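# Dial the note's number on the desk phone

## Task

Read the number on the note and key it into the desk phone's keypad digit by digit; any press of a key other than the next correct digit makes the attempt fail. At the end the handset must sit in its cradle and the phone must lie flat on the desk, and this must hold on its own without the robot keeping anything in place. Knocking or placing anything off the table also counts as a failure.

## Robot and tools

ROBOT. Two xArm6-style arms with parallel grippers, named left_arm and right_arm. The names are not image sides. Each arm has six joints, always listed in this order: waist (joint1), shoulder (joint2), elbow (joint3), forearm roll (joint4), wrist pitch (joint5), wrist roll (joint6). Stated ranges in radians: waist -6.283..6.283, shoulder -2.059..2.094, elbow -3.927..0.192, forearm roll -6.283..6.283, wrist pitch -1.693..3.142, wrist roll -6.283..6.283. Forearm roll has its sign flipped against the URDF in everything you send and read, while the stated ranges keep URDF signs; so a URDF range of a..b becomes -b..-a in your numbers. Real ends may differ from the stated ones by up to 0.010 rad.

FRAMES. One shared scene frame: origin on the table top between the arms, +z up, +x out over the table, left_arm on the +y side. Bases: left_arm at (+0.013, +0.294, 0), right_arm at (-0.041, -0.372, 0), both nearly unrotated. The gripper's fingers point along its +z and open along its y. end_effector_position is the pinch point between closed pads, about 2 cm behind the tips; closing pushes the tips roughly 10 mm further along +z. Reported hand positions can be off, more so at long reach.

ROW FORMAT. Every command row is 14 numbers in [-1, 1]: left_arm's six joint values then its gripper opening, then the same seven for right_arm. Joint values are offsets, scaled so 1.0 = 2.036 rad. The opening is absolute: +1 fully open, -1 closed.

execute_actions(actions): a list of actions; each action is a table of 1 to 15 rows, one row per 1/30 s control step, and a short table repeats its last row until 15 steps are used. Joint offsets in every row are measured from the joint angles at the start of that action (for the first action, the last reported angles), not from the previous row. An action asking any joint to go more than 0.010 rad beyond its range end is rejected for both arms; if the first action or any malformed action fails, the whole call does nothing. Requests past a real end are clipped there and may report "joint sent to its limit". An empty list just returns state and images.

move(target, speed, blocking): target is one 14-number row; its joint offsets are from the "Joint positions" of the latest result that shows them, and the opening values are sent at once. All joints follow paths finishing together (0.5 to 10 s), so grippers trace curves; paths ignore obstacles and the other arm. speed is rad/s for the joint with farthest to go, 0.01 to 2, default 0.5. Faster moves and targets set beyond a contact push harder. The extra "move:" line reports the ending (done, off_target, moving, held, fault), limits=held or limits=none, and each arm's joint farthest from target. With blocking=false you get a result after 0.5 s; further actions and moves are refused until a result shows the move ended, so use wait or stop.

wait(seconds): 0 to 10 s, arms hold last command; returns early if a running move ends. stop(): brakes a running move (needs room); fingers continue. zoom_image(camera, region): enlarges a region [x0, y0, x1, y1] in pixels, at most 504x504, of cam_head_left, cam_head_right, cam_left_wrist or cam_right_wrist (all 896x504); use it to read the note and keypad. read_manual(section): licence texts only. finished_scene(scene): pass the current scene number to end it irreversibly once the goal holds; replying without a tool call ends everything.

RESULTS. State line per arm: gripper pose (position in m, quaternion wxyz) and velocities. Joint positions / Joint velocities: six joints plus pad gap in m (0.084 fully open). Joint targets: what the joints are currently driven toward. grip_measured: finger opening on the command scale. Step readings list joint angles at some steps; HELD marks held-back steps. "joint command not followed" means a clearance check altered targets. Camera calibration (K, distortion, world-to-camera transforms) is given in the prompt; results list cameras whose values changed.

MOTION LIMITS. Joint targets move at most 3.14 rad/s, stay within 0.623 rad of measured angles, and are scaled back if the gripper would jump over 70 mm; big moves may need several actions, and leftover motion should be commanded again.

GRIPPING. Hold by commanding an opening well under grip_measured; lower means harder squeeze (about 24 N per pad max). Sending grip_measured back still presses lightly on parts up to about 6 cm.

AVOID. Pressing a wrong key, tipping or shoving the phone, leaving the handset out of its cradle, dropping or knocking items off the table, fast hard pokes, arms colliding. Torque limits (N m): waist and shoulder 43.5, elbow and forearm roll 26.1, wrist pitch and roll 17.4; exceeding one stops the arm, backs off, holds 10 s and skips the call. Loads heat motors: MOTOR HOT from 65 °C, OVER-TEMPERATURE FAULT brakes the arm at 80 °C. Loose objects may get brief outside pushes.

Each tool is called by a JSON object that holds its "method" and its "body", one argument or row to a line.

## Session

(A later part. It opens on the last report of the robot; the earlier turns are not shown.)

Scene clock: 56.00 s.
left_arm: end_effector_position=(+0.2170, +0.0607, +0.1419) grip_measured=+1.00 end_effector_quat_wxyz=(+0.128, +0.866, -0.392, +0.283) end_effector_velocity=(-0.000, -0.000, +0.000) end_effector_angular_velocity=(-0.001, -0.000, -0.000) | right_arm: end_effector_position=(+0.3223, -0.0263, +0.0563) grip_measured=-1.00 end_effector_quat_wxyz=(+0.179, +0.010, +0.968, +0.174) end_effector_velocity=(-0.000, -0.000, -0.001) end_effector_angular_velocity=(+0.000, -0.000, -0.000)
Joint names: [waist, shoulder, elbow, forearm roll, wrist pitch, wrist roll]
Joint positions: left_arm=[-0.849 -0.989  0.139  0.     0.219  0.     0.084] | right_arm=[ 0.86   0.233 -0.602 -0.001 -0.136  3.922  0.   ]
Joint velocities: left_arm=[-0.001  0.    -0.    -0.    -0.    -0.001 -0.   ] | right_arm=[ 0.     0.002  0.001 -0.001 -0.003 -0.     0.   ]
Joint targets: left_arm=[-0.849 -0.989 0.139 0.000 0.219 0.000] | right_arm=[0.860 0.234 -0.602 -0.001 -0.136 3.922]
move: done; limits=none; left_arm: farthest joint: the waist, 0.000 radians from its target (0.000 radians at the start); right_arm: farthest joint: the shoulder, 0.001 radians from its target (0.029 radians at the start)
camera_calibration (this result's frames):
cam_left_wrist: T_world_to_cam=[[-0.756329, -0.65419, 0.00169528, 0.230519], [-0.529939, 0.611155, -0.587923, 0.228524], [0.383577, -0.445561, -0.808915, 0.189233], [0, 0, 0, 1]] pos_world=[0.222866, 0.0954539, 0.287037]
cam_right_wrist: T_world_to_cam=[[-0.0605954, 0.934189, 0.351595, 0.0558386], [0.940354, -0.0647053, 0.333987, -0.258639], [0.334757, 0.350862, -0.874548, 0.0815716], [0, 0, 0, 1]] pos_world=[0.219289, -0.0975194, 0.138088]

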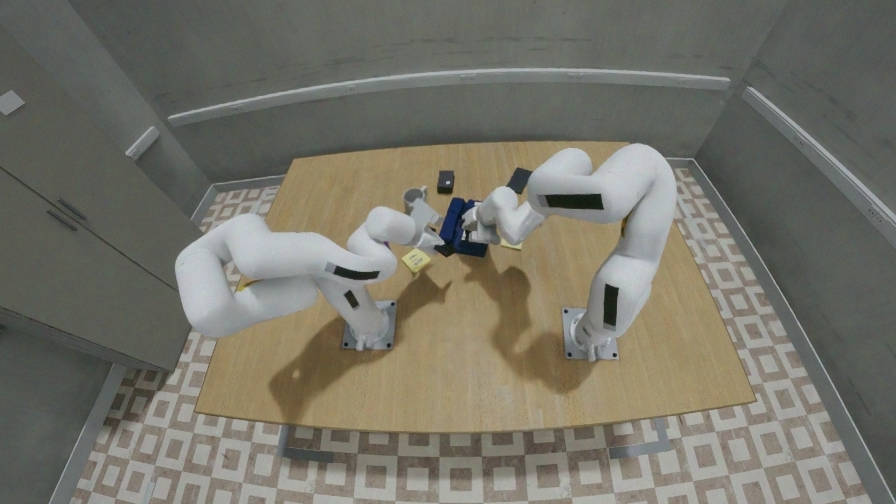

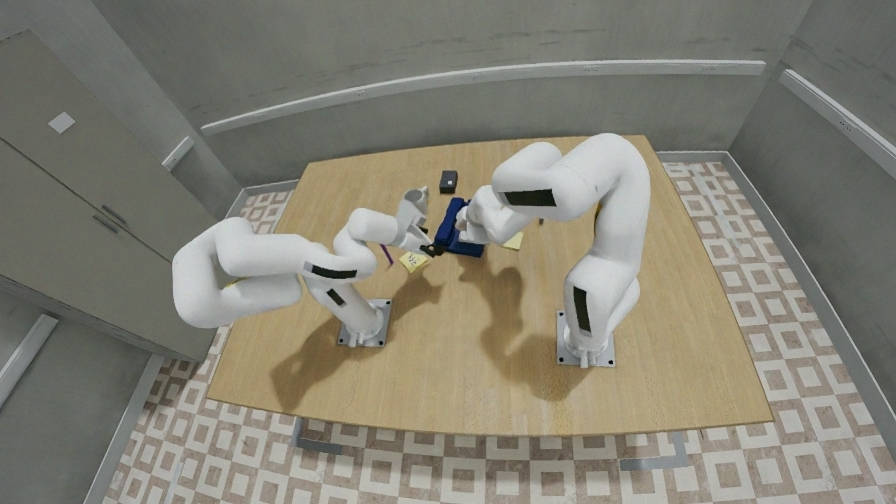

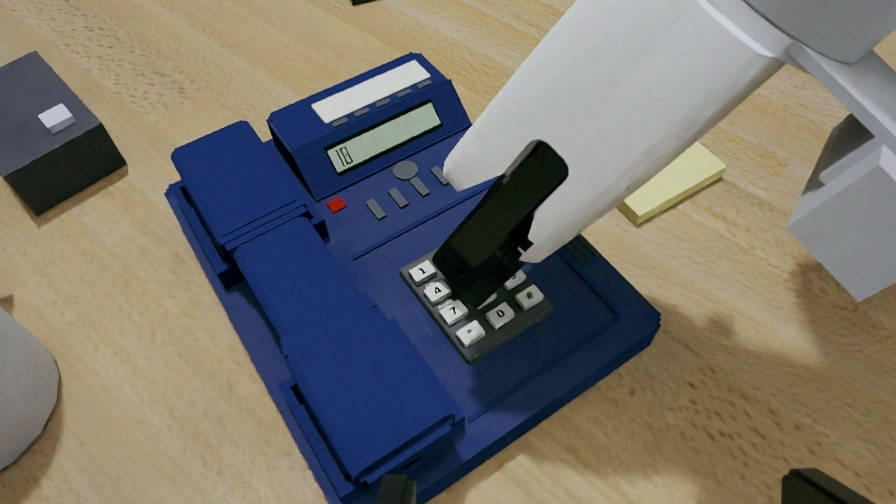

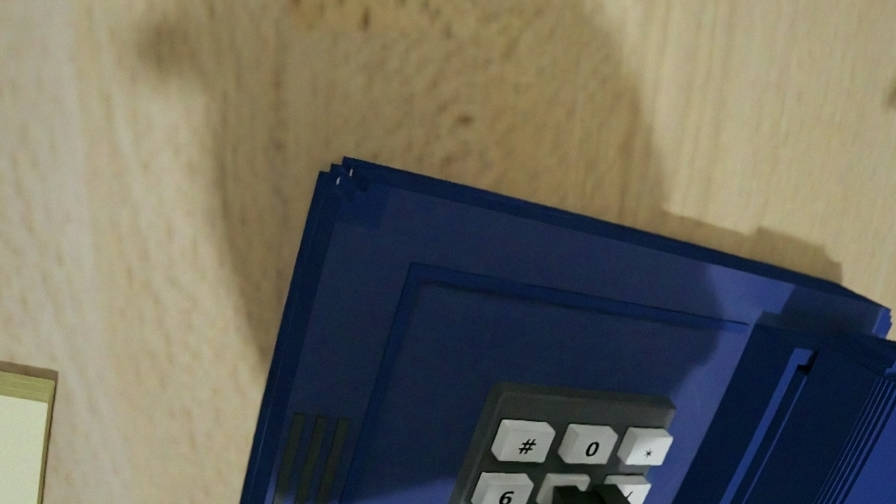

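{"method": "move", "body": {
  "target": [0,0,0,0,0,0,1,0,-0.014,0,0,0.014,0,-1],
  "speed": 0.06
}}

{"method": "move", "body": {
  "target": [0,0,0,0,0,0,1,-0.0214,-0.0084,0.013,0,-0.0046,0,-1],
  "speed": 0.1
}}

{"method": "move", "body": {
  "target": [0,0,0,0,0,0,1,0,0.0143,0,0,-0.0143,0,-1],
  "speed": 0.03
}}

{"method": "move", "body": {
  "target": [0,0,0,0,0,0,1,0,-0.008,0,0,0.008,0,-1],
  "speed": 0.05
}}

{"method": "move", "body": {
  "target": [0,0,0,0,0,0,1,0,0.0083,0,0,-0.0083,0,-1],
  "speed": 0.03
}}

Scene clock: 62.20 s.
left_arm: end_effector_position=(+0.2170, +0.0607, +0.1419) grip_measured=+1.00 end_effector_quat_wxyz=(+0.128, +0.866, -0.392, +0.283) end_effector_velocity=(-0.000, -0.000, -0.000) end_effector_angular_velocity=(-0.001, +0.001, +0.001) | right_arm: end_effector_position=(+0.3227, -0.0259, +0.0651) grip_measured=-1.00 end_effector_quat_wxyz=(+0.179, +0.010, +0.968, +0.174) end_effector_velocity=(+0.000, +0.000, +0.001) end_effector_angular_velocity=(+0.001, -0.001, -0.000)
Joint names: [waist, shoulder, elbow, forearm roll, wrist pitch, wrist roll]
Joint positions: left_arm=[-0.849 -0.989  0.139  0.     0.219  0.     0.084] | right_arm=[ 0.86   0.205 -0.602 -0.001 -0.108  3.922  0.   ]
Joint velocities: left_arm=[-0.001 -0.     0.     0.001  0.    -0.002  0.   ] | right_arm=[-0.    -0.003 -0.     0.     0.003  0.     0.   ]
Joint targets: left_arm=[-0.849 -0.989 0.139 0.000 0.219 0.000] | right_arm=[0.860 0.205 -0.602 -0.001 -0.107 3.922]
move: done; limits=none; left_arm: farthest joint: the waist, 0.000 radians from its target (0.000 radians at the start); right_arm: farthest joint: the shoulder, 0.001 radians from its target (0.029 radians at the start)
camera_calibration (this result's frames):
cam_left_wrist: T_world_to_cam=[[-0.756328, -0.65419, 0.00169552, 0.230518], [-0.52994, 0.611155, -0.587923, 0.228524], [0.383577, -0.445561, -0.808915, 0.189233], [0, 0, 0, 1]] pos_world=[0.222866, 0.0954539, 0.287037]
cam_right_wrist: T_world_to_cam=[[-0.0605353, 0.934244, 0.35146, 0.0524], [0.940417, -0.064647, 0.33382, -0.261936], [0.33459, 0.350727, -0.874666, 0.0890278], [0, 0, 0, 1]] pos_world=[0.219714, -0.0971122, 0.146893]

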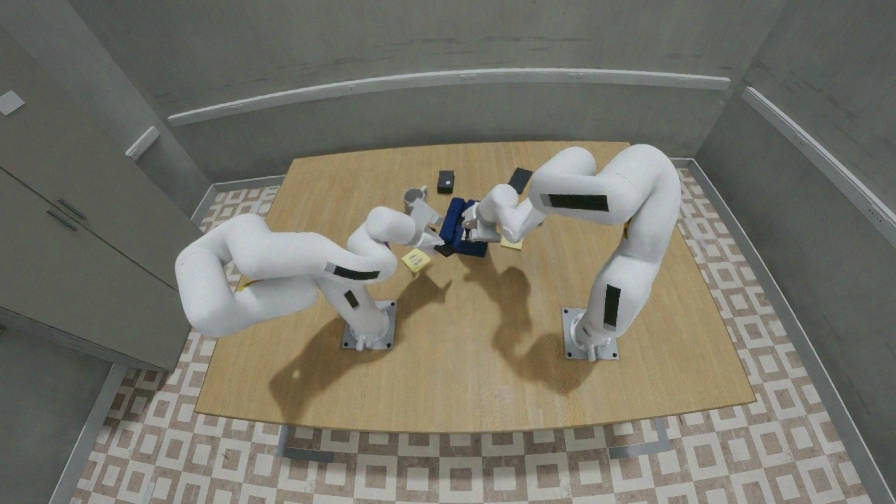

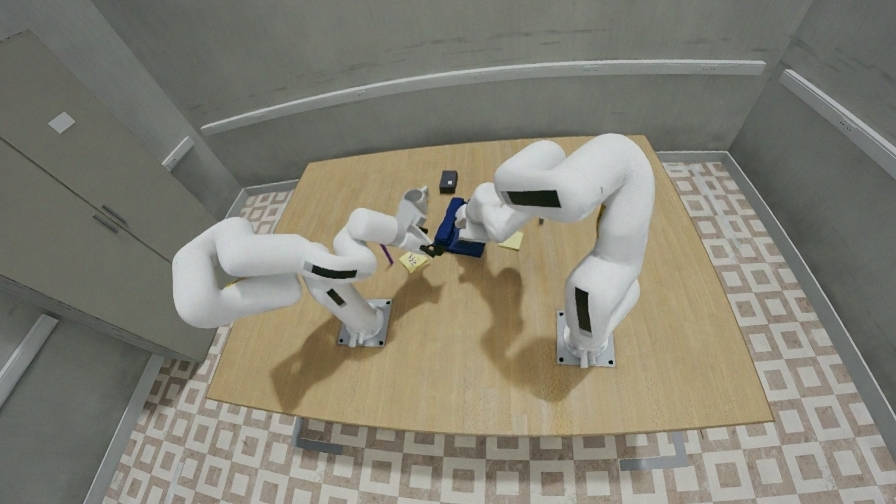

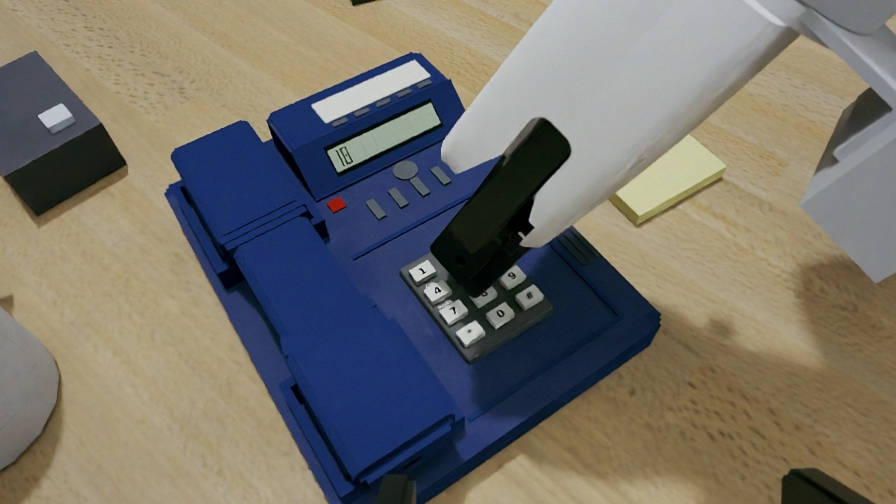

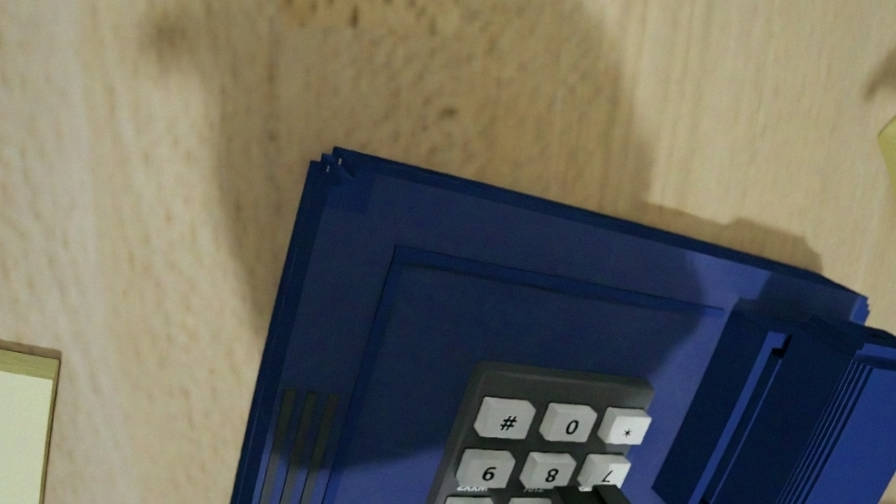

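Scene clock: 63.07 s.
left_arm: end_effector_position=(+0.2170, +0.0607, +0.1419) grip_measured=+1.00 end_effector_quat_wxyz=(+0.128, +0.866, -0.392, +0.283) end_effector_velocity=(+0.000, +0.000, +0.000) end_effector_angular_velocity=(-0.001, +0.001, +0.003) | right_arm: end_effector_position=(+0.3319, -0.0467, +0.0651) grip_measured=-1.00 end_effector_quat_wxyz=(+0.183, +0.031, +0.968, +0.170) end_effector_velocity=(+0.001, -0.001, +0.000) end_effector_angular_velocity=(+0.000, +0.000, -0.003)
Joint names: [waist, shoulder, elbow, forearm roll, wrist pitch, wrist roll]
Joint positions: left_arm=[-0.849 -0.989  0.139  0.     0.219  0.     0.084] | right_arm=[ 0.817  0.188 -0.575 -0.001 -0.117  3.922  0.   ]
Joint velocities: left_arm=[ 0.001  0.    -0.001  0.001  0.    -0.001  0.   ] | right_arm=[-0.002 -0.002  0.001 -0.001  0.    -0.     0.   ]
Joint targets: left_arm=[-0.849 -0.989 0.139 0.000 0.219 0.000] | right_arm=[0.816 0.188 -0.575 -0.001 -0.117 3.922]
move: done; limits=none; left_arm: farthest joint: the waist, 0.000 radians from its target (0.000 radians at the start); right_arm: farthest joint: the wrist pitch, 0.001 radians from its target (0.010 radians at the start)
camera_calibration (this result's frames):
cam_left_wrist: T_world_to_cam=[[-0.756328, -0.65419, 0.00169544, 0.230518], [-0.529939, 0.611155, -0.587923, 0.228524], [0.383577, -0.445561, -0.808915, 0.189233], [0, 0, 0, 1]] pos_world=[0.222866, 0.0954539, 0.287037]
cam_right_wrist: T_world_to_cam=[[-0.0201361, 0.93598, 0.351477, 0.0590533], [0.936734, -0.105216, 0.333855, -0.272582], [0.349462, 0.335963, -0.874646, 0.0875862], [0, 0, 0, 1]] pos_world=[0.225918, -0.113378, 0.146854]

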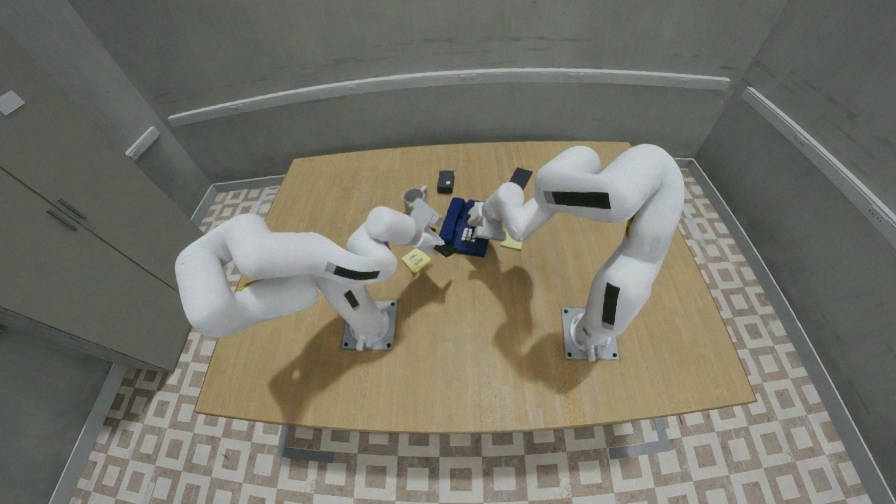

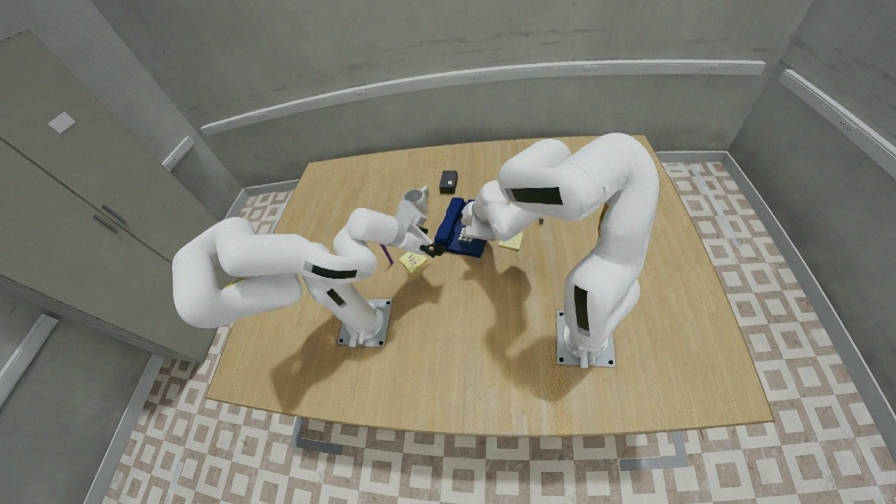

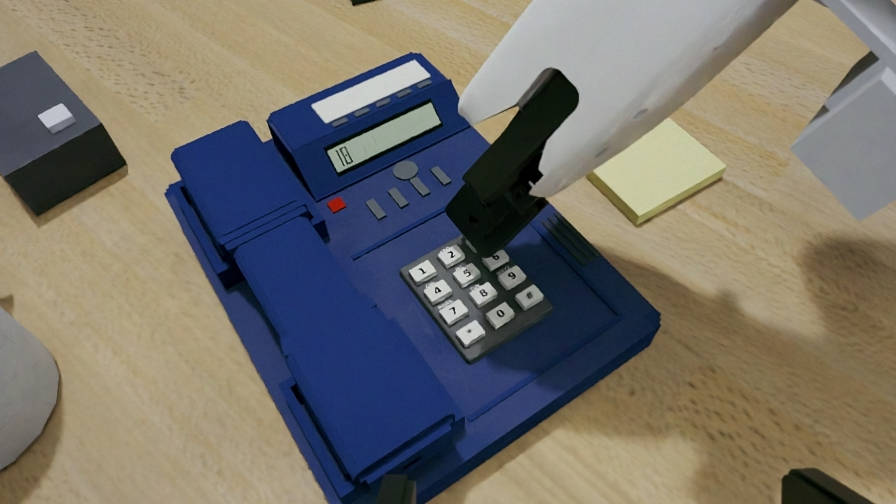

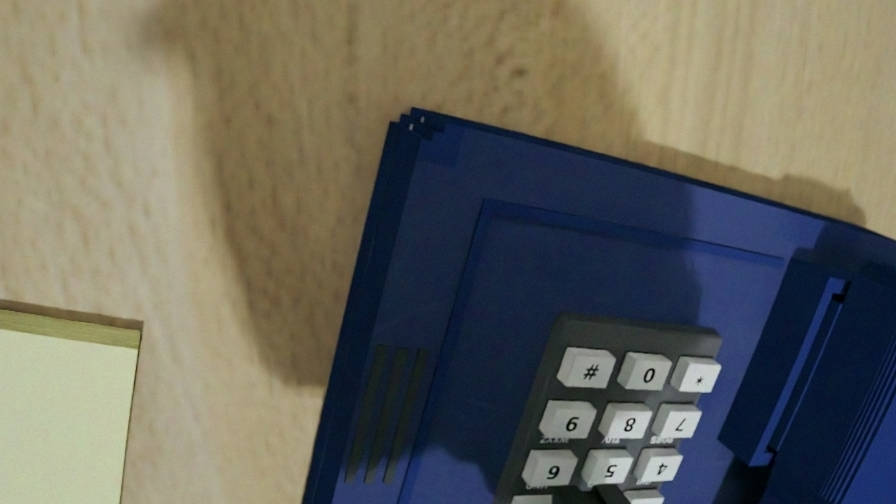

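Scene clock: 64.33 s.
left_arm: end_effector_position=(+0.2170, +0.0607, +0.1419) grip_measured=+1.00 end_effector_quat_wxyz=(+0.128, +0.866, -0.392, +0.283) end_effector_velocity=(+0.000, +0.000, +0.000) end_effector_angular_velocity=(-0.000, -0.001, +0.000) | right_arm: end_effector_position=(+0.3315, -0.0470, +0.0564) grip_measured=-1.00 end_effector_quat_wxyz=(+0.183, +0.031, +0.968, +0.170) end_effector_velocity=(-0.000, -0.000, -0.001) end_effector_angular_velocity=(-0.001, +0.000, +0.001)
Joint names: [waist, shoulder, elbow, forearm roll, wrist pitch, wrist roll]
Joint positions: left_arm=[-0.849 -0.989  0.139  0.     0.219  0.     0.084] | right_arm=[ 0.817  0.217 -0.576 -0.001 -0.146  3.922  0.   ]
Joint velocities: left_arm=[ 0.001  0.    -0.     0.    -0.     0.001 -0.   ] | right_arm=[-0.     0.003  0.     0.001 -0.003  0.     0.   ]
Joint targets: left_arm=[-0.849 -0.989 0.139 0.000 0.219 0.000] | right_arm=[0.817 0.217 -0.575 -0.001 -0.146 3.922]
move: done; limits=none; left_arm: farthest joint: the waist, 0.000 radians from its target (0.000 radians at the start); right_arm: farthest joint: the elbow, 0.001 radians from its target (0.000 radians at the start)
camera_calibration (this result's frames):
cam_left_wrist: T_world_to_cam=[[-0.756328, -0.65419, 0.00169536, 0.230518], [-0.529939, 0.611155, -0.587923, 0.228524], [0.383577, -0.445561, -0.808915, 0.189233], [0, 0, 0, 1]] pos_world=[0.222866, 0.0954539, 0.287037]
cam_right_wrist: T_world_to_cam=[[-0.0202748, 0.935852, 0.351809, 0.0624104], [0.936585, -0.105353, 0.334228, -0.269371], [0.349852, 0.336275, -0.87437, 0.0801246], [0, 0, 0, 1]] pos_world=[0.225522, -0.11373, 0.138133]

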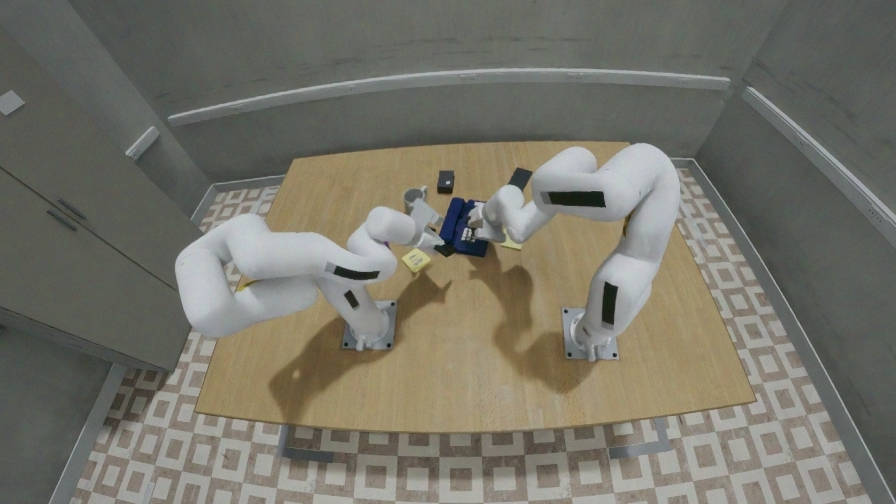

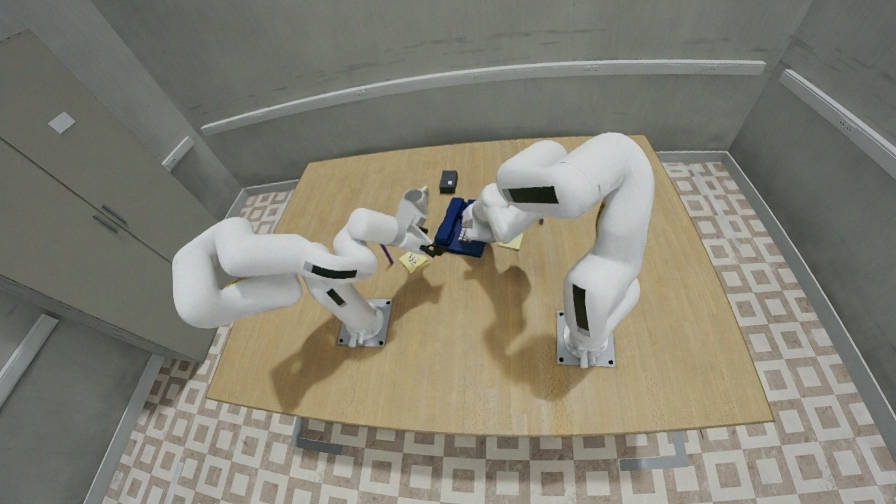

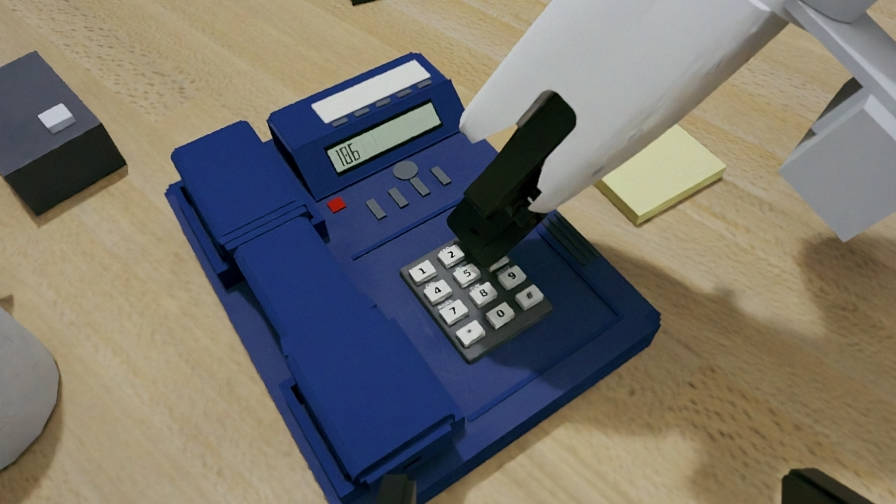

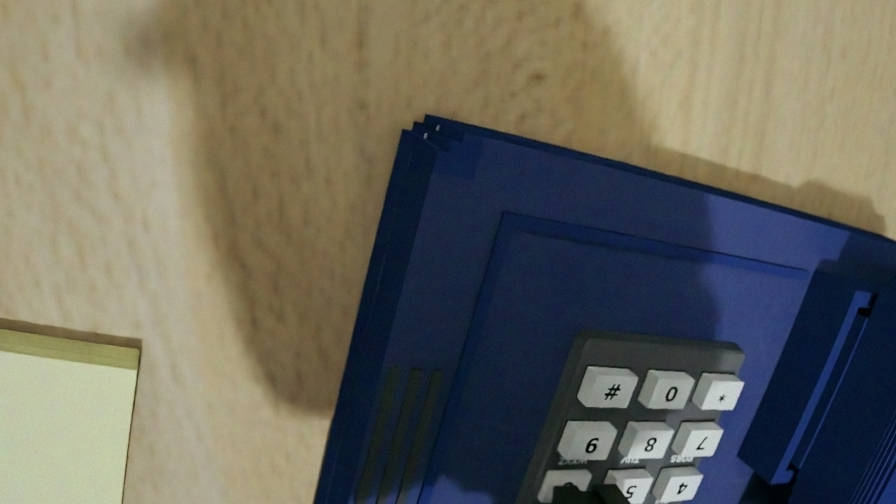

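Scene clock: 65.13 s.
left_arm: end_effector_position=(+0.2170, +0.0607, +0.1419) grip_measured=+1.00 end_effector_quat_wxyz=(+0.128, +0.866, -0.392, +0.283) end_effector_velocity=(-0.000, -0.000, +0.000) end_effector_angular_velocity=(+0.000, -0.000, -0.001) | right_arm: end_effector_position=(+0.3318, -0.0468, +0.0613) grip_measured=-1.00 end_effector_quat_wxyz=(+0.183, +0.031, +0.968, +0.170) end_effector_velocity=(+0.000, -0.000, +0.000) end_effector_angular_velocity=(-0.000, +0.000, +0.000)
Joint names: [waist, shoulder, elbow, forearm roll, wrist pitch, wrist roll]
Joint positions: left_arm=[-0.849 -0.989  0.139  0.     0.219  0.     0.084] | right_arm=[ 0.817  0.201 -0.576 -0.001 -0.13   3.922  0.   ]
Joint velocities: left_arm=[-0.    -0.    -0.    -0.001  0.    -0.    -0.   ] | right_arm=[-0.    -0.001 -0.     0.001  0.002  0.     0.   ]
Joint targets: left_arm=[-0.849 -0.989 0.139 0.000 0.219 0.000] | right_arm=[0.817 0.201 -0.576 -0.001 -0.130 3.922]
move: done; limits=none; left_arm: farthest joint: the waist, 0.000 radians from its target (0.000 radians at the start); right_arm: farthest joint: the waist, 0.000 radians from its target (0.000 radians at the start)
camera_calibration (this result's frames):
cam_left_wrist: T_world_to_cam=[[-0.756329, -0.65419, 0.00169523, 0.230519], [-0.529939, 0.611155, -0.587923, 0.228524], [0.383577, -0.445562, -0.808915, 0.189233], [0, 0, 0, 1]] pos_world=[0.222866, 0.0954539, 0.287037]
cam_right_wrist: T_world_to_cam=[[-0.0202183, 0.935902, 0.351679, 0.0604954], [0.936645, -0.1053, 0.334077, -0.271207], [0.349695, 0.336153, -0.87448, 0.0842588], [0, 0, 0, 1]] pos_world=[0.225783, -0.1135, 0.143012]

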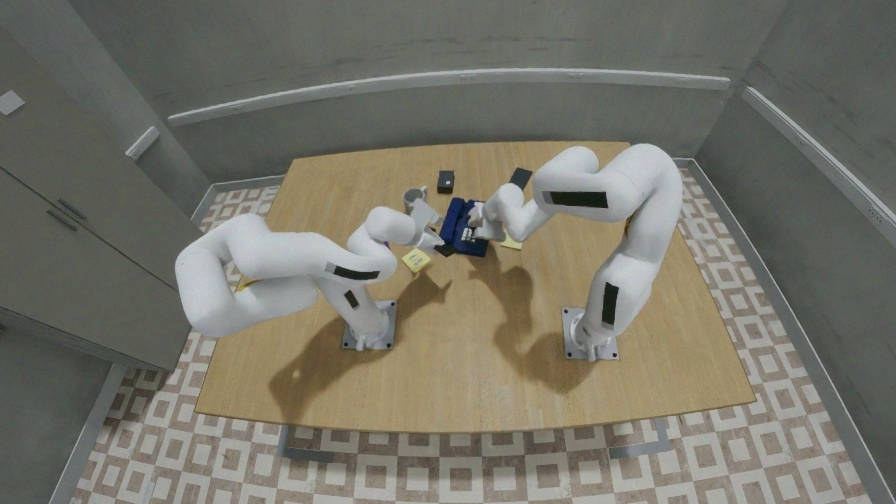

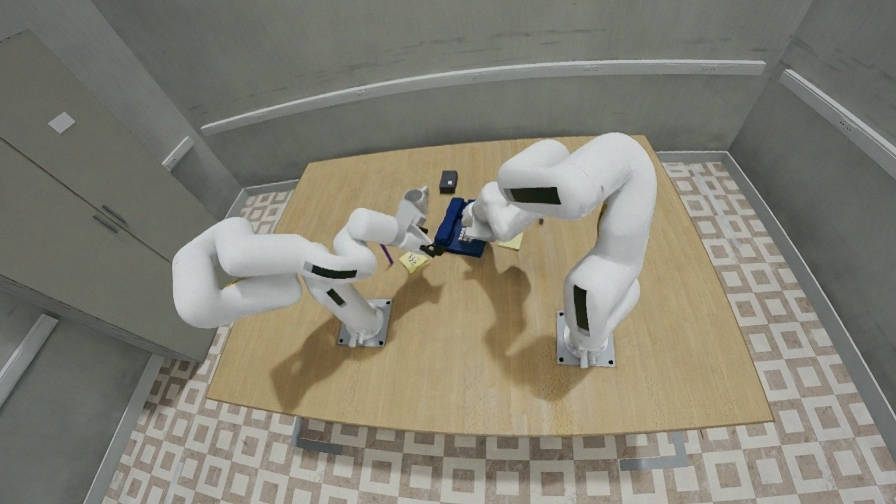

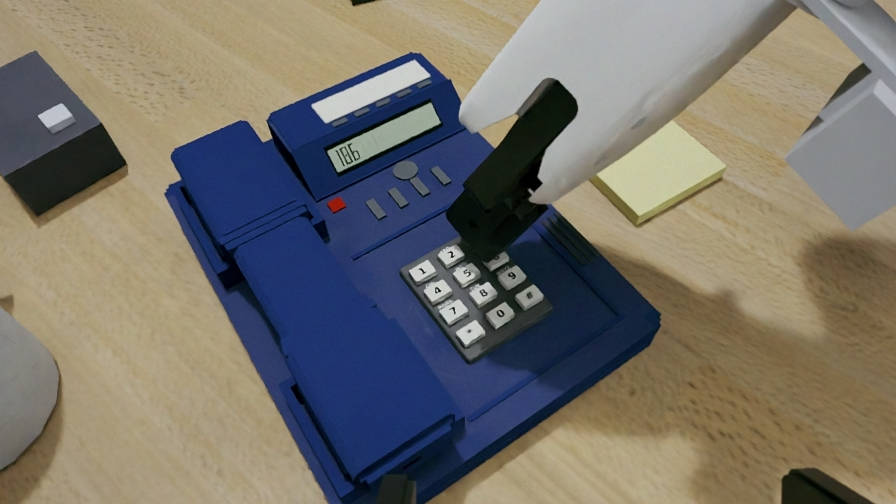

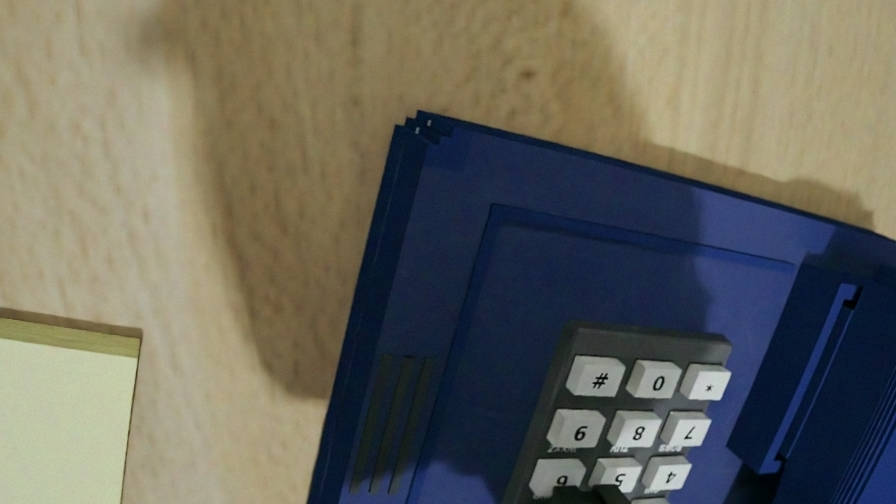

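Scene clock: 66.00 s.
left_arm: end_effector_position=(+0.2170, +0.0607, +0.1419) grip_measured=+1.00 end_effector_quat_wxyz=(+0.128, +0.866, -0.392, +0.283) end_effector_velocity=(+0.000, -0.000, +0.000) end_effector_angular_velocity=(-0.002, -0.000, +0.000) | right_arm: end_effector_position=(+0.3316, -0.0469, +0.0563) grip_measured=-1.00 end_effector_quat_wxyz=(+0.183, +0.031, +0.968, +0.170) end_effector_velocity=(-0.001, -0.000, -0.002) end_effector_angular_velocity=(-0.002, +0.002, -0.000)
Joint names: [waist, shoulder, elbow, forearm roll, wrist pitch, wrist roll]
Joint positions: left_arm=[-0.849 -0.989  0.139  0.     0.219  0.     0.084] | right_arm=[ 0.817  0.217 -0.576 -0.001 -0.147  3.922  0.   ]
Joint velocities: left_arm=[-0.    -0.    -0.001  0.001 -0.     0.     0.   ] | right_arm=[ 0.     0.003  0.    -0.    -0.    -0.     0.   ]
Joint targets: left_arm=[-0.849 -0.989 0.139 0.000 0.219 0.000] | right_arm=[0.817 0.218 -0.576 -0.001 -0.147 3.922]
move: done; limits=none; left_arm: farthest joint: the waist, 0.000 radians from its target (0.000 radians at the start); right_arm: farthest joint: the waist, 0.000 radians from its target (0.000 radians at the start)
camera_calibration (this result's frames):
cam_left_wrist: T_world_to_cam=[[-0.756329, -0.65419, 0.0016951, 0.230519], [-0.529939, 0.611155, -0.587923, 0.228524], [0.383577, -0.445562, -0.808915, 0.189233], [0, 0, 0, 1]] pos_world=[0.222866, 0.0954539, 0.287037]
cam_right_wrist: T_world_to_cam=[[-0.0203499, 0.93578, 0.351998, 0.0623966], [0.936506, -0.10543, 0.334427, -0.269392], [0.350061, 0.336454, -0.874218, 0.0799571], [0, 0, 0, 1]] pos_world=[0.225567, -0.113693, 0.138028]

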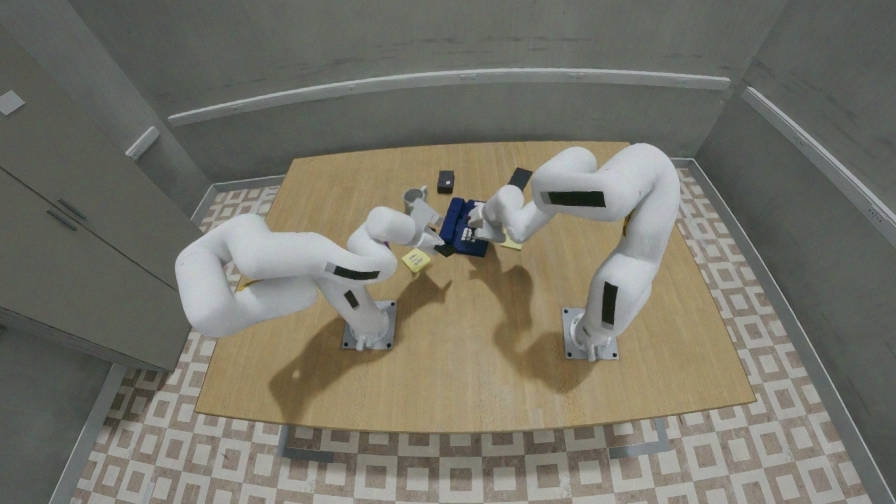

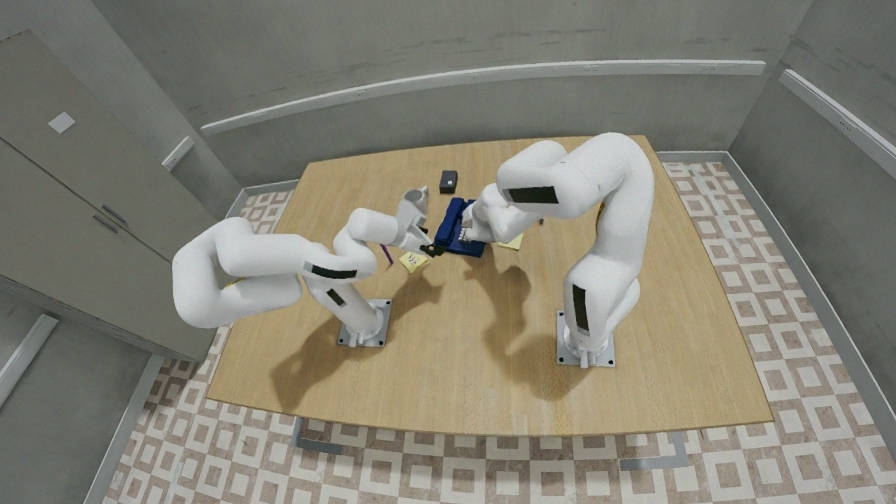

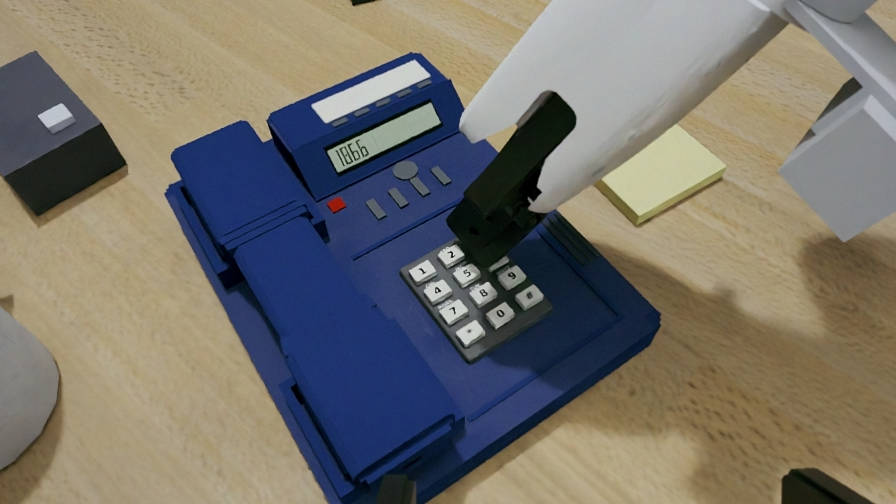

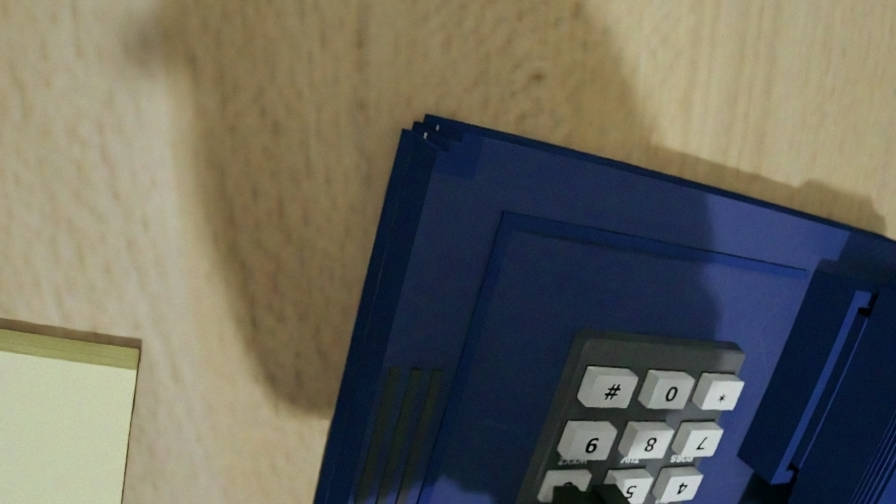

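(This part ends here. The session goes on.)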